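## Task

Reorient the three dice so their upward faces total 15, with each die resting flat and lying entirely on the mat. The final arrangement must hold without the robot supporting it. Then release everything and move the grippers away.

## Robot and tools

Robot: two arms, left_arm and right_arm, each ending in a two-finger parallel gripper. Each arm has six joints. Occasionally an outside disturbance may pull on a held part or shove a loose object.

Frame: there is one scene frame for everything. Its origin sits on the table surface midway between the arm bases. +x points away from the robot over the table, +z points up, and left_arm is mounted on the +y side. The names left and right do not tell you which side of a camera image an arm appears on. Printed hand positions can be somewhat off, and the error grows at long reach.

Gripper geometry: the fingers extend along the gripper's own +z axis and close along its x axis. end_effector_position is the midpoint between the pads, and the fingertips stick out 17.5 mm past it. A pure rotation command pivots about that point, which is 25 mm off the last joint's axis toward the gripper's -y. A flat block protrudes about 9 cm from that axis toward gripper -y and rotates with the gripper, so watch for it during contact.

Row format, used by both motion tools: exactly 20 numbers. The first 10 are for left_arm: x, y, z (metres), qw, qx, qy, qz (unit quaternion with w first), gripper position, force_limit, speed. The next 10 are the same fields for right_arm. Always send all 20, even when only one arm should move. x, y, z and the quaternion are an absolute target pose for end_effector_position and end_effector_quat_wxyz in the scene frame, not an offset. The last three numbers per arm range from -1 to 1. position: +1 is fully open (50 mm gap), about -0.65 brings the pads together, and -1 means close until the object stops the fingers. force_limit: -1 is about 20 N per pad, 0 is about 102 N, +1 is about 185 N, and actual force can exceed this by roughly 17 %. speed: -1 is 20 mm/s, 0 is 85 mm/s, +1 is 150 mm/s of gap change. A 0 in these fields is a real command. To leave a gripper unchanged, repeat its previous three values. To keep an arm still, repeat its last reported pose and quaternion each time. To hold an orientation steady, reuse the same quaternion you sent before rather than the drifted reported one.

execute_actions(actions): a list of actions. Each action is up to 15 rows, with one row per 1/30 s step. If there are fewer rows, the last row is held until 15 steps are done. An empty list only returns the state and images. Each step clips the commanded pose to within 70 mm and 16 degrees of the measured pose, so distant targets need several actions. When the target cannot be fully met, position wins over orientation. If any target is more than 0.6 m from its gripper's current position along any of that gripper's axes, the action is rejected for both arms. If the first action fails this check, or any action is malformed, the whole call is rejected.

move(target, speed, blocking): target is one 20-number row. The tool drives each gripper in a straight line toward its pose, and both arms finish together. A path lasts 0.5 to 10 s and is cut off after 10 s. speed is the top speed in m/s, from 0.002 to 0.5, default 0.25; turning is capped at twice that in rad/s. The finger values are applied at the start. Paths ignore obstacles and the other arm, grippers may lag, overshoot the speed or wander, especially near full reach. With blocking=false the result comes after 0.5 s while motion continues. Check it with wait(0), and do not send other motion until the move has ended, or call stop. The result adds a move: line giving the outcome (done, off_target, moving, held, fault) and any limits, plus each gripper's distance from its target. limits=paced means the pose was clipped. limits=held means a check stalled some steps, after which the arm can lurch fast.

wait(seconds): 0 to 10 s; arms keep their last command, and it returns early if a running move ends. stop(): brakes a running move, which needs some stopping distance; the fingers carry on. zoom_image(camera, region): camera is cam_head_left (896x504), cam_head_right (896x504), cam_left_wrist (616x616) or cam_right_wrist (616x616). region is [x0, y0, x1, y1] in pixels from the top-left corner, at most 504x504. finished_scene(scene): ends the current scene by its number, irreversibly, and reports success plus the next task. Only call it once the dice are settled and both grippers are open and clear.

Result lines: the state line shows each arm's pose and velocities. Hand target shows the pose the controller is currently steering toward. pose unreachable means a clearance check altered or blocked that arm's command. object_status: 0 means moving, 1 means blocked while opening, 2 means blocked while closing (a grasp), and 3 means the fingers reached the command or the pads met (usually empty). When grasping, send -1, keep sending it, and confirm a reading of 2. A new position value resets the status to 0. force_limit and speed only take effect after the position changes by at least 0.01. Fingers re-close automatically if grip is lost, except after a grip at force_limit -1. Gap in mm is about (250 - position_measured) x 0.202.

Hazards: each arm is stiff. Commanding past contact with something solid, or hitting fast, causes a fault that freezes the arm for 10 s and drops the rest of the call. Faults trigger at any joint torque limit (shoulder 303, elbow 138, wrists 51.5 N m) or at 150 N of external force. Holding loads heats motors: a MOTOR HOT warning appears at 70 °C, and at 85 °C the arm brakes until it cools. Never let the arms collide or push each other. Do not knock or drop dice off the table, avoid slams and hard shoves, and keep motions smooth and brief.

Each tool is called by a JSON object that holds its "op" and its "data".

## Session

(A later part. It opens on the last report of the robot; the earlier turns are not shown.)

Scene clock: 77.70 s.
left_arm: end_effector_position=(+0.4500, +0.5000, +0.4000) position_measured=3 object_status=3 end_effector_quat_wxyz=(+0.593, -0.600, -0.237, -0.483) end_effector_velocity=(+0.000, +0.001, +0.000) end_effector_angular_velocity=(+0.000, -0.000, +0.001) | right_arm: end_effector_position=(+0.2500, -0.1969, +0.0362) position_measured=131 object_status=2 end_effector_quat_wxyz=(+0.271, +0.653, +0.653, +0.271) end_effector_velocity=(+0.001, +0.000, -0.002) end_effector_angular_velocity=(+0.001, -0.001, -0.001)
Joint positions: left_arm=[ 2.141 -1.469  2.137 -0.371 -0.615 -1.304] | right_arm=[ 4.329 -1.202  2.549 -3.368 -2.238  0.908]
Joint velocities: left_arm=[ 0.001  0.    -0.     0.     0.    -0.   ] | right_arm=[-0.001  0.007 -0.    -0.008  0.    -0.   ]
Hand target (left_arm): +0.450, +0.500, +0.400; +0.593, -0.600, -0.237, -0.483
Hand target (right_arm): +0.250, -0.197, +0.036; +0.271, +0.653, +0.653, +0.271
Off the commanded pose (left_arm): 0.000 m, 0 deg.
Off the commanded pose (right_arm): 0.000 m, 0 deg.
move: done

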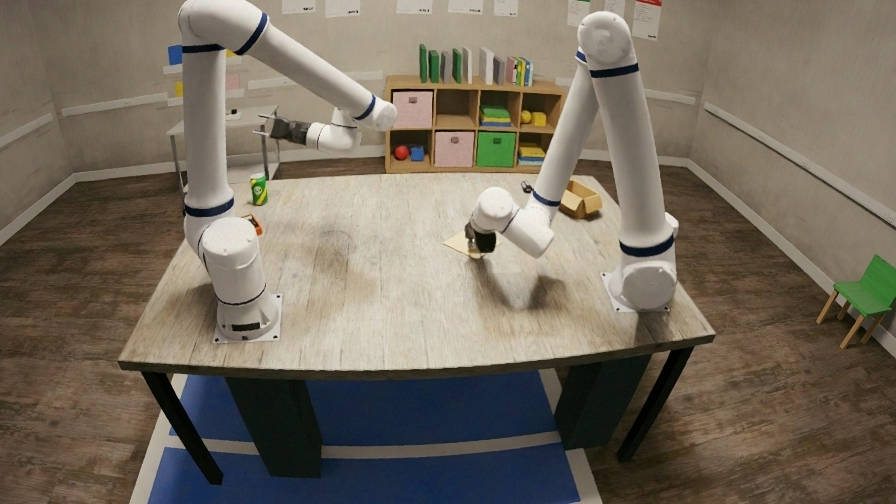

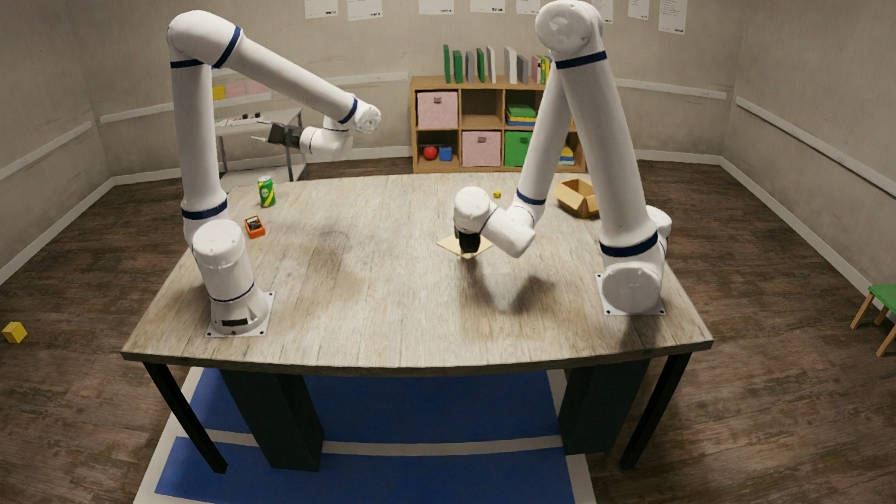

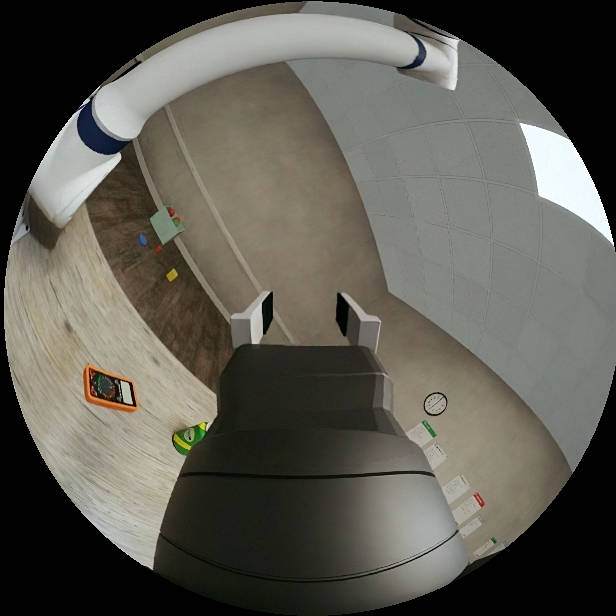

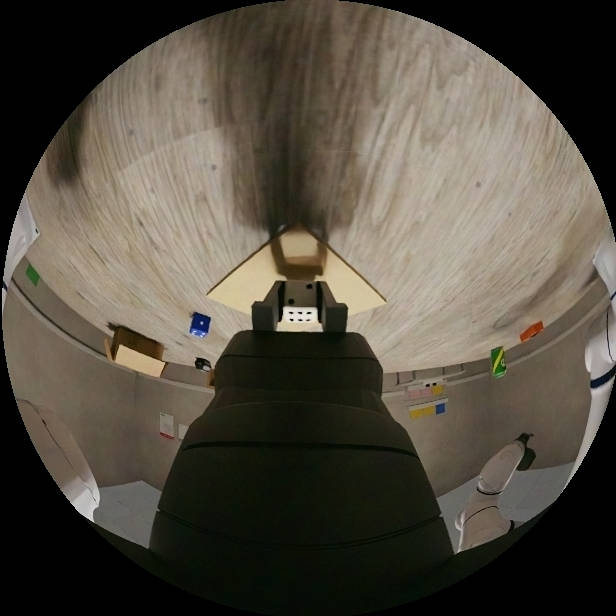

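Shadow nearly meets the die; slightly lower and release.

{"op": "move", "data": {"target": [0.45,0.5,0.4,0.593,-0.6,-0.237,-0.483,1,-0.6,0,0.25,-0.197,0.030,0.2706,0.6533,0.6533,0.2706,-1,-0.6,-0.3], "speed": 0.02}}

{"op": "move", "data": {"target": [0.45,0.5,0.4,0.593,-0.6,-0.237,-0.483,1,-0.6,0,0.25,-0.197,0.030,0.2706,0.6533,0.6533,0.2706,1,-0.6,-0.5]}}

{"op": "move", "data": {"target": [0.45,0.5,0.4,0.593,-0.6,-0.237,-0.483,1,-0.6,0,0.25,-0.197,0.07,0.2706,0.6533,0.6533,0.2706,1,-0.6,-0.5], "speed": 0.2}}

{"op": "move", "data": {"target": [0.45,0.5,0.4,0.593,-0.6,-0.237,-0.483,1,-0.6,0,0.39,-0.33,0.065,0,0.7071,0.7071,0,1,-0.6,-0.5], "speed": 0.35}}

{"op": "zoom_image", "data": {"camera": "cam_right_wrist", "region": [200,100,500,380]}}

Scene clock: 90.00 s.
left_arm: end_effector_position=(+0.4500, +0.5000, +0.4000) position_measured=3 object_status=3 end_effector_quat_wxyz=(+0.593, -0.600, -0.237, -0.483) end_effector_velocity=(+0.000, +0.000, +0.000) end_effector_angular_velocity=(+0.001, +0.001, -0.000) | right_arm: end_effector_position=(+0.2500, -0.1970, +0.0302) position_measured=131 object_status=2 end_effector_quat_wxyz=(+0.271, +0.653, +0.653, +0.271) end_effector_velocity=(-0.000, -0.001, -0.002) end_effector_angular_velocity=(-0.001, +0.001, -0.000)
Joint positions: left_arm=[ 2.141 -1.469  2.137 -0.371 -0.615 -1.304] | right_arm=[ 4.329 -1.185  2.55  -3.385 -2.238  0.908]
Joint velocities: left_arm=[ 0.001 -0.     0.     0.001  0.001 -0.   ] | right_arm=[-0.     0.005  0.001 -0.004 -0.     0.   ]
Hand target (left_arm): +0.450, +0.500, +0.400; +0.593, -0.600, -0.237, -0.483
Hand target (right_arm): +0.250, -0.197, +0.030; +0.271, +0.653, +0.653, +0.271
Off the commanded pose (left_arm): 0.000 m, 0 deg.
Off the commanded pose (right_arm): 0.000 m, 0 deg.
move: done

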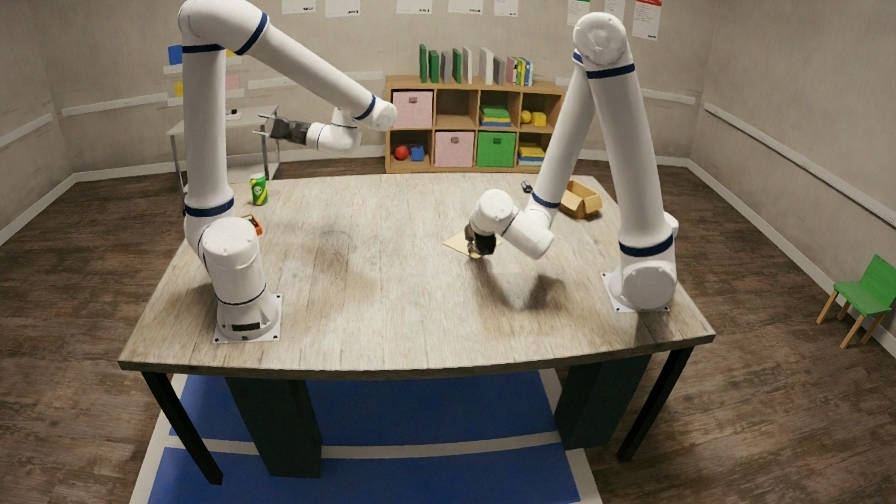

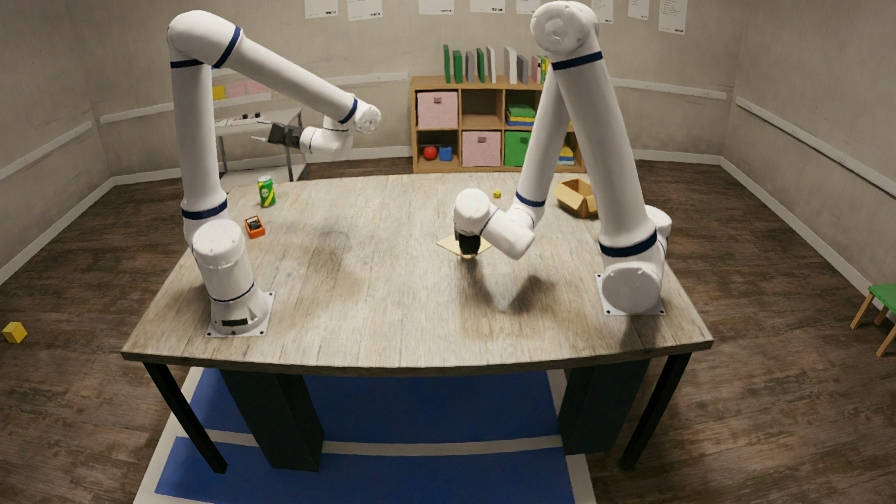

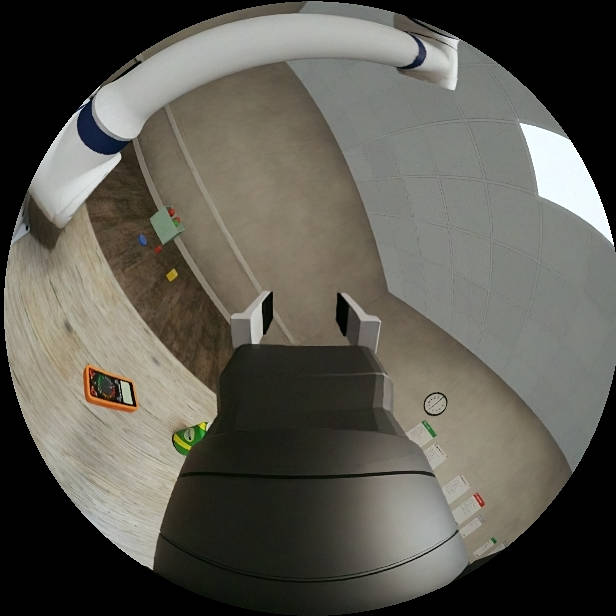

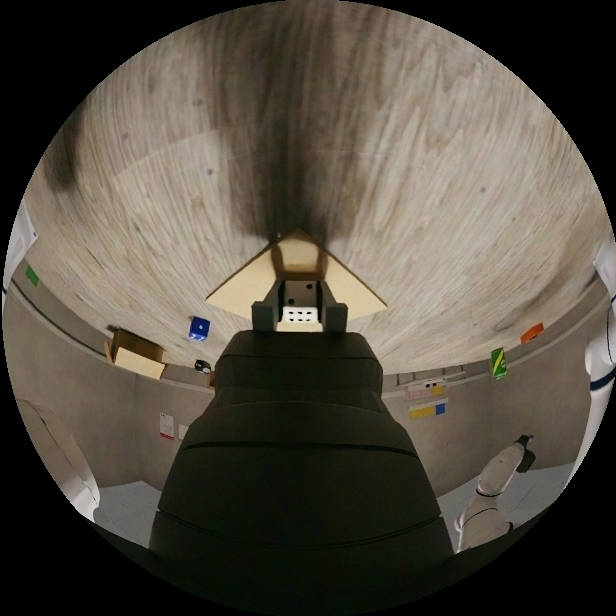

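Scene clock: 90.73 s.
left_arm: end_effector_position=(+0.4500, +0.5000, +0.4000) position_measured=3 object_status=3 end_effector_quat_wxyz=(+0.593, -0.600, -0.237, -0.483) end_effector_velocity=(-0.000, -0.001, +0.000) end_effector_angular_velocity=(+0.001, +0.001, -0.001) | right_arm: end_effector_position=(+0.2500, -0.1970, +0.0300) position_measured=3 object_status=3 end_effector_quat_wxyz=(+0.271, +0.653, +0.653, +0.271) end_effector_velocity=(+0.001, -0.000, -0.001) end_effector_angular_velocity=(-0.001, +0.000, -0.001)
Joint positions: left_arm=[ 2.141 -1.469  2.137 -0.371 -0.615 -1.304] | right_arm=[ 4.329 -1.185  2.55  -3.386 -2.238  0.908]
Joint velocities: left_arm=[-0.002 -0.    -0.     0.002 -0.     0.001] | right_arm=[-0.001  0.002 -0.    -0.001 -0.    -0.   ]
Hand target (left_arm): +0.450, +0.500, +0.400; +0.593, -0.600, -0.237, -0.483
Hand target (right_arm): +0.250, -0.197, +0.030; +0.271, +0.653, +0.653, +0.271
Off the commanded pose (left_arm): 0.000 m, 0 deg.
Off the commanded pose (right_arm): 0.000 m, 0 deg.
move: done

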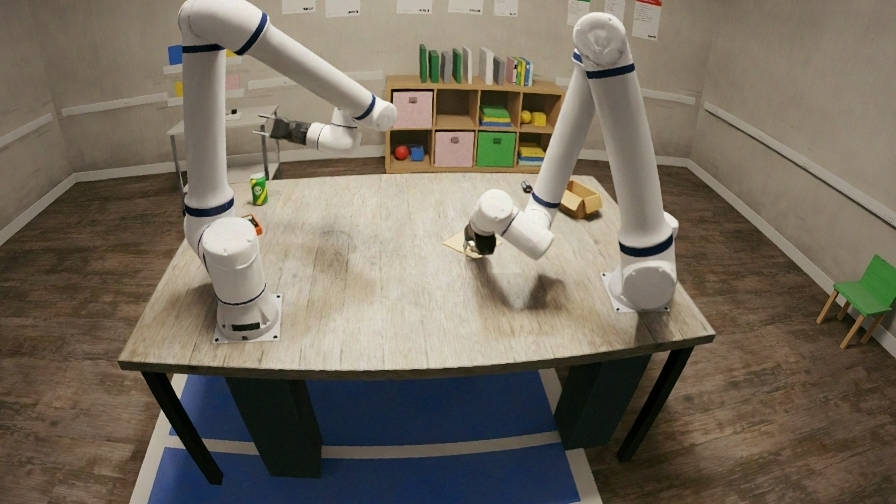

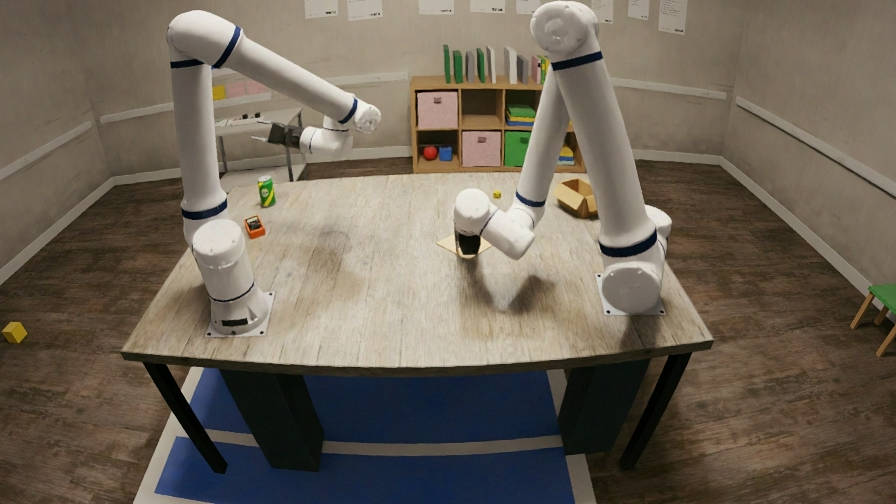

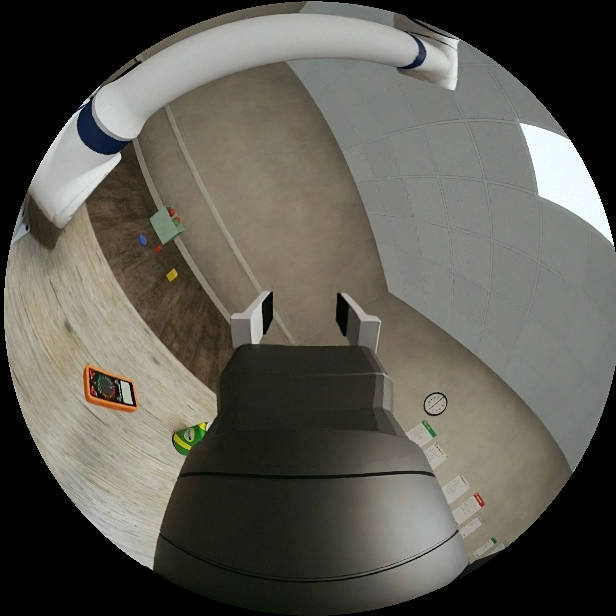

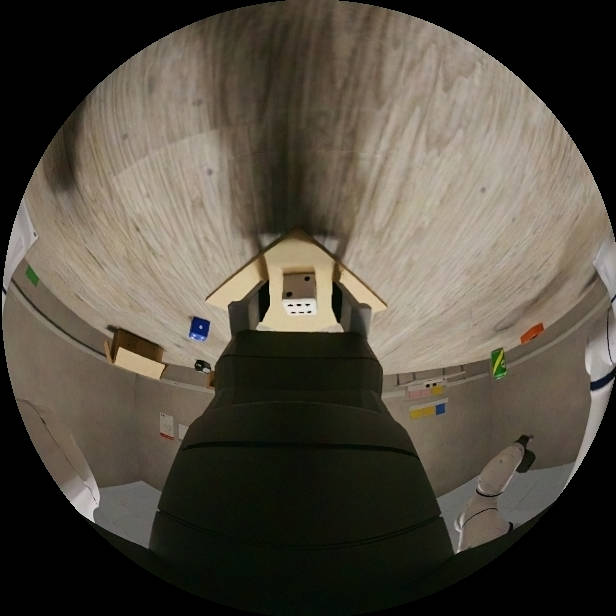

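Scene clock: 91.60 s.
left_arm: end_effector_position=(+0.4500, +0.5000, +0.4000) position_measured=3 object_status=3 end_effector_quat_wxyz=(+0.593, -0.600, -0.237, -0.483) end_effector_velocity=(-0.000, +0.000, +0.000) end_effector_angular_velocity=(+0.001, +0.000, +0.001) | right_arm: end_effector_position=(+0.2500, -0.1971, +0.0698) position_measured=3 object_status=3 end_effector_quat_wxyz=(+0.271, +0.653, +0.653, +0.271) end_effector_velocity=(-0.000, -0.000, +0.002) end_effector_angular_velocity=(-0.002, +0.001, -0.001)
Joint positions: left_arm=[ 2.141 -1.469  2.137 -0.371 -0.615 -1.304] | right_arm=[ 4.329 -1.296  2.544 -3.269 -2.238  0.908]
Joint velocities: left_arm=[ 0.001 -0.    -0.     0.001 -0.001  0.   ] | right_arm=[ 0.    -0.006 -0.001  0.01  -0.     0.001]
Hand target (left_arm): +0.450, +0.500, +0.400; +0.593, -0.600, -0.237, -0.483
Hand target (right_arm): +0.250, -0.197, +0.070; +0.271, +0.653, +0.653, +0.271
Off the commanded pose (left_arm): 0.000 m, 0 deg.
Off the commanded pose (right_arm): 0.000 m, 0 deg.
move: done

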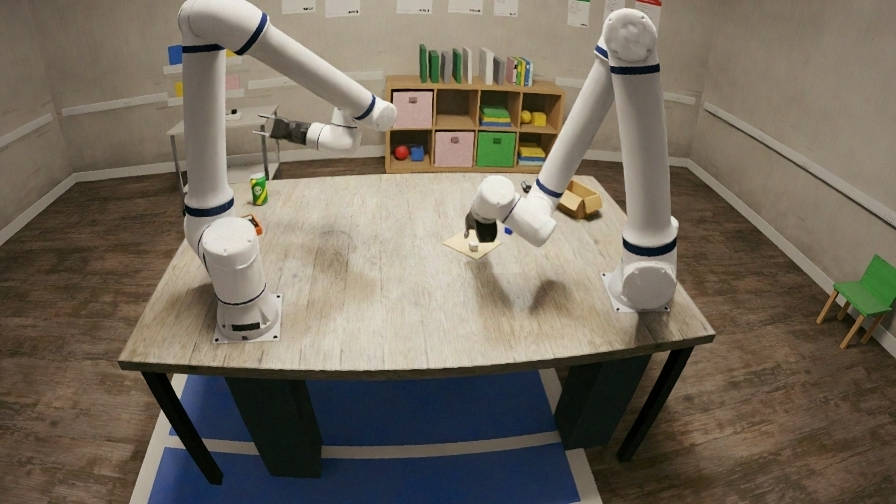

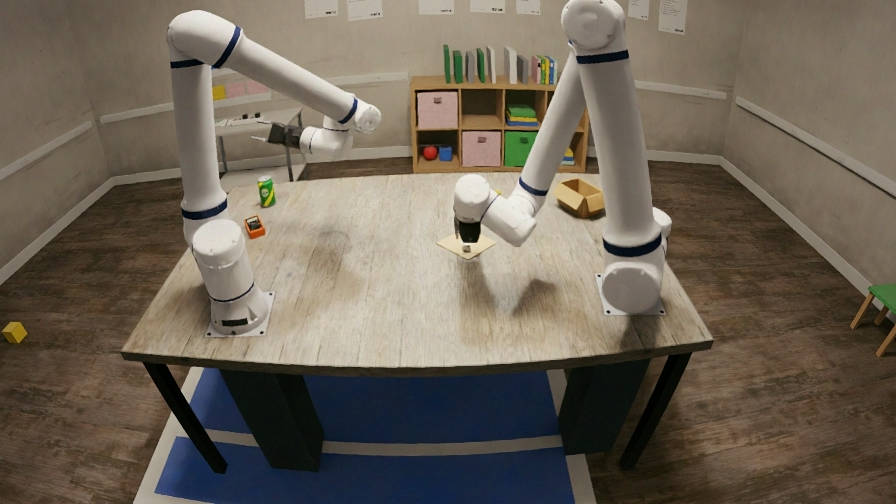

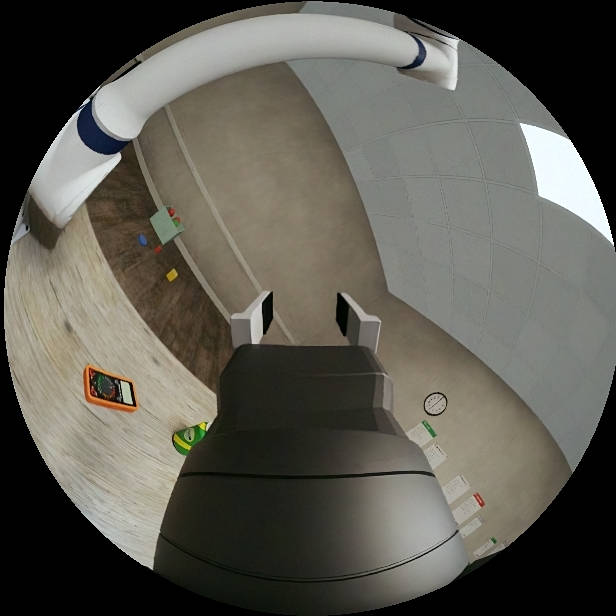

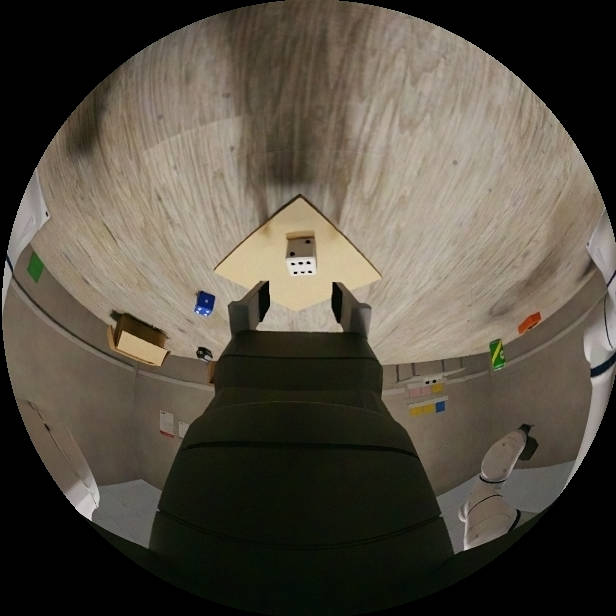

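Scene clock: 93.30 s.
left_arm: end_effector_position=(+0.4500, +0.5000, +0.4000) position_measured=3 object_status=3 end_effector_quat_wxyz=(+0.593, -0.600, -0.237, -0.483) end_effector_velocity=(+0.000, -0.000, +0.000) end_effector_angular_velocity=(+0.001, +0.001, -0.000) | right_arm: end_effector_position=(+0.3907, -0.3304, +0.0648) position_measured=3 object_status=3 end_effector_quat_wxyz=(+0.002, +0.707, +0.707, +0.000) end_effector_velocity=(+0.002, -0.002, -0.000) end_effector_angular_velocity=(-0.000, +0.010, +0.000)
Joint positions: left_arm=[ 2.141 -1.469  2.137 -0.371 -0.615 -1.304] | right_arm=[ 3.63  -1.497  2.401 -2.476 -1.575  0.368]
Joint velocities: left_arm=[-0.     0.     0.     0.     0.     0.001] | right_arm=[-0.006  0.003 -0.005  0.011  0.003 -0.006]
Hand target (left_arm): +0.450, +0.500, +0.400; +0.593, -0.600, -0.237, -0.483
Hand target (right_arm): +0.391, -0.331, +0.065; +0.002, +0.707, +0.707, -0.000
Off the commanded pose (left_arm): 0.000 m, 0 deg.
Off the commanded pose (right_arm): 0.001 m, 0 deg.
move: done

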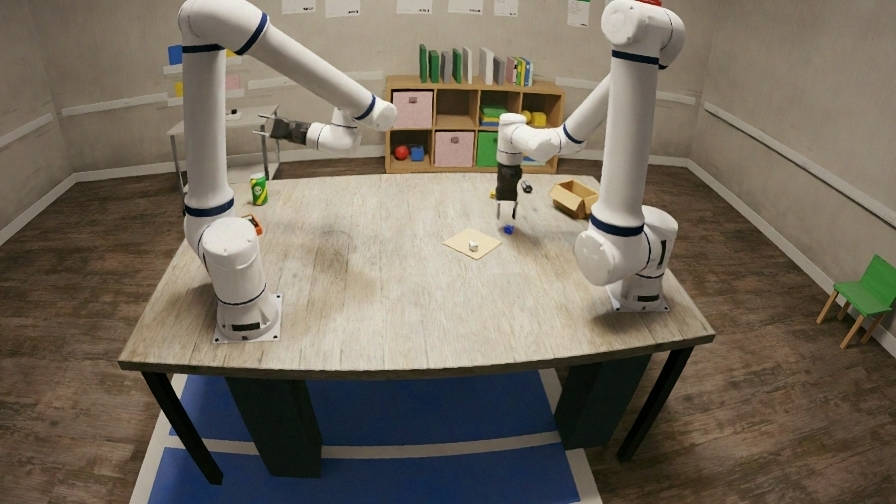

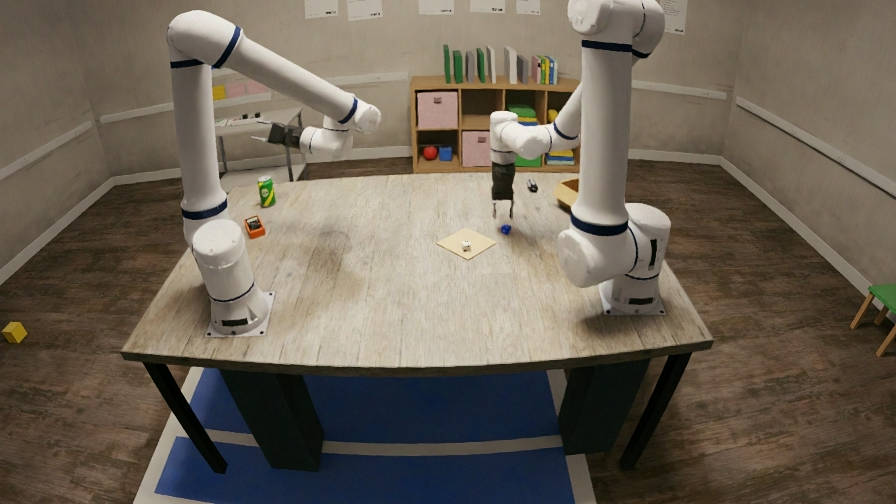

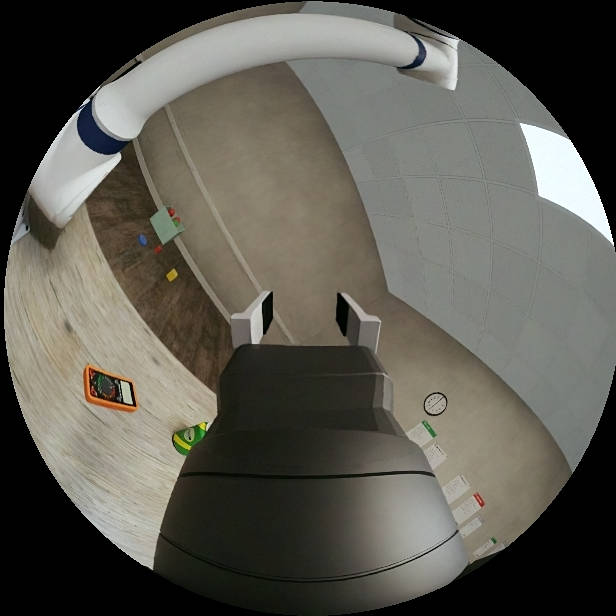

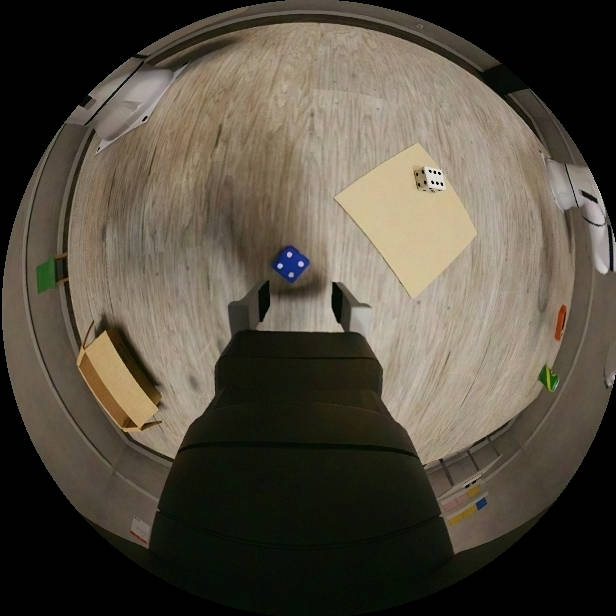

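Region (200, 100, 500, 380) of cam_right_wrist's 616x616 image, scaled by 1.680, with more detail than that image has; it fills the top 470 rows of this view, and the rest is white.

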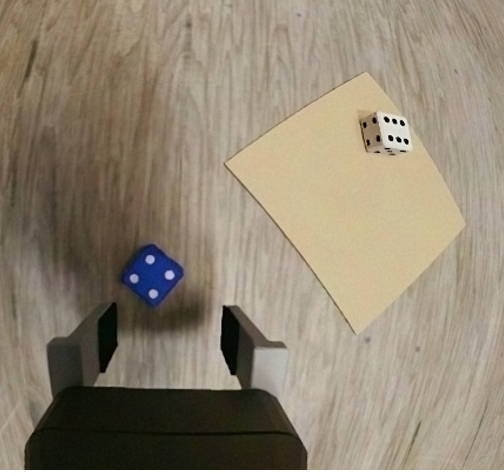

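{"op": "move", "data": {"target": [0.45,0.5,0.4,0.593,-0.6,-0.237,-0.483,1,-0.6,0,0.368,-0.34,0.045,0,0.895,0.446,0,1,-0.6,-0.5], "speed": 0.25}}

{"op": "zoom_image", "data": {"camera": "cam_right_wrist", "region": [200,180,400,380]}}

Scene clock: 101.60 s.
left_arm: end_effector_position=(+0.4500, +0.5000, +0.4000) position_measured=3 object_status=3 end_effector_quat_wxyz=(+0.593, -0.600, -0.237, -0.483) end_effector_velocity=(-0.000, -0.001, +0.000) end_effector_angular_velocity=(+0.000, -0.001, -0.000) | right_arm: end_effector_position=(+0.3681, -0.3400, +0.0450) position_measured=3 object_status=3 end_effector_quat_wxyz=(+0.000, +0.895, +0.447, -0.000) end_effector_velocity=(-0.001, -0.000, -0.001) end_effector_angular_velocity=(-0.001, +0.000, -0.011)
Joint positions: left_arm=[ 2.141 -1.469  2.137 -0.371 -0.615 -1.304] | right_arm=[ 3.6   -1.516  2.479 -2.534 -1.571  0.982]
Joint velocities: left_arm=[-0.001  0.    -0.     0.    -0.001 -0.   ] | right_arm=[ 0.001 -0.001  0.002 -0.001 -0.001  0.012]
Hand target (left_arm): +0.450, +0.500, +0.400; +0.593, -0.600, -0.237, -0.483
Hand target (right_arm): +0.368, -0.340, +0.045; +0.000, +0.895, +0.446, -0.000
Off the commanded pose (left_arm): 0.000 m, 0 deg.
Off the commanded pose (right_arm): 0.000 m, 0 deg.
move: done

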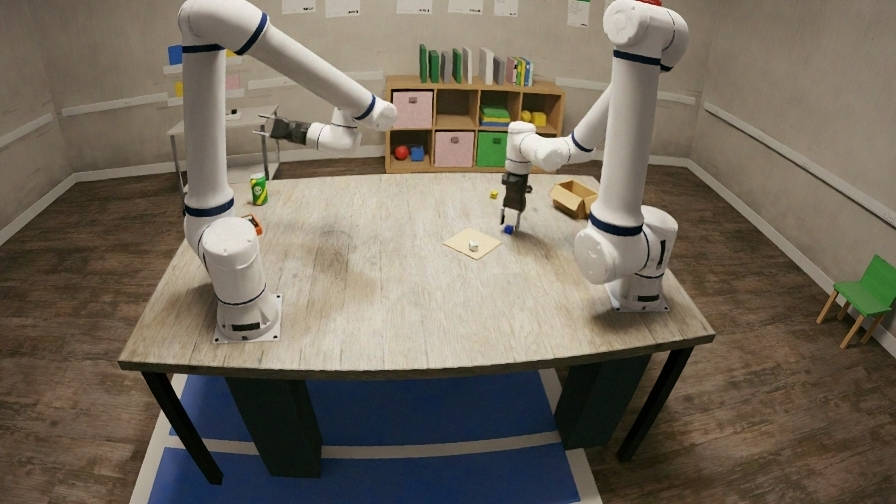

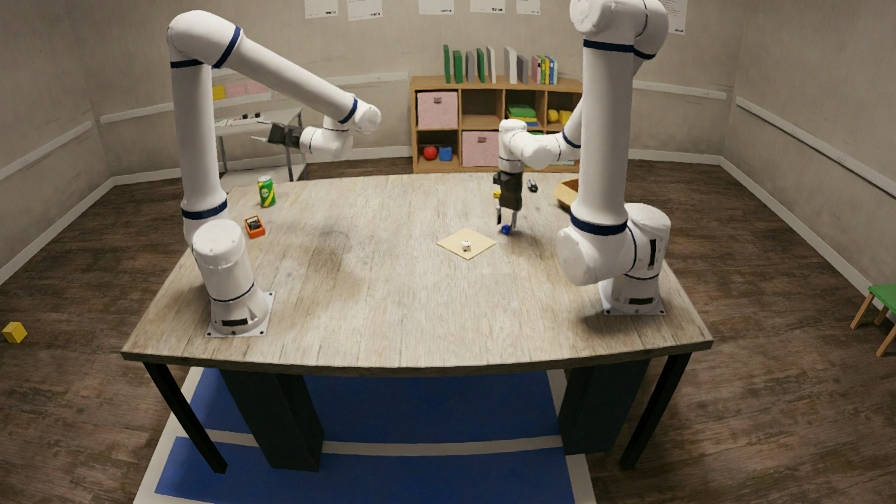

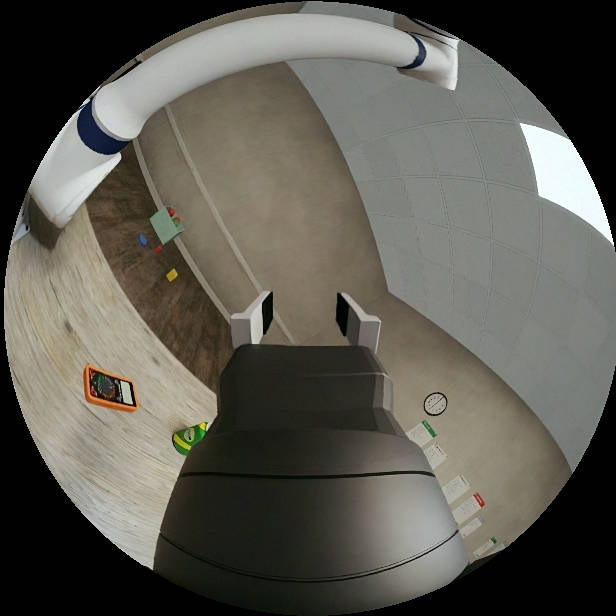

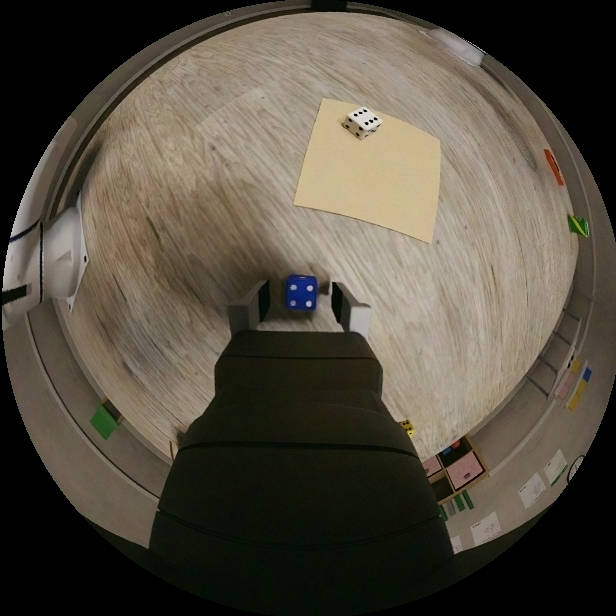

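Region (200, 180, 400, 380) of cam_right_wrist's 616x616 image, scaled by 2.520, with more detail than that image has.

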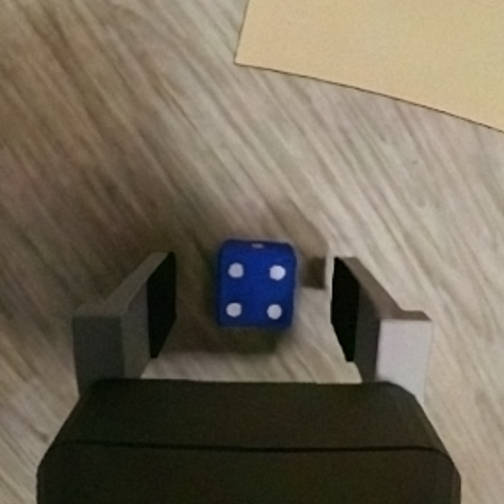

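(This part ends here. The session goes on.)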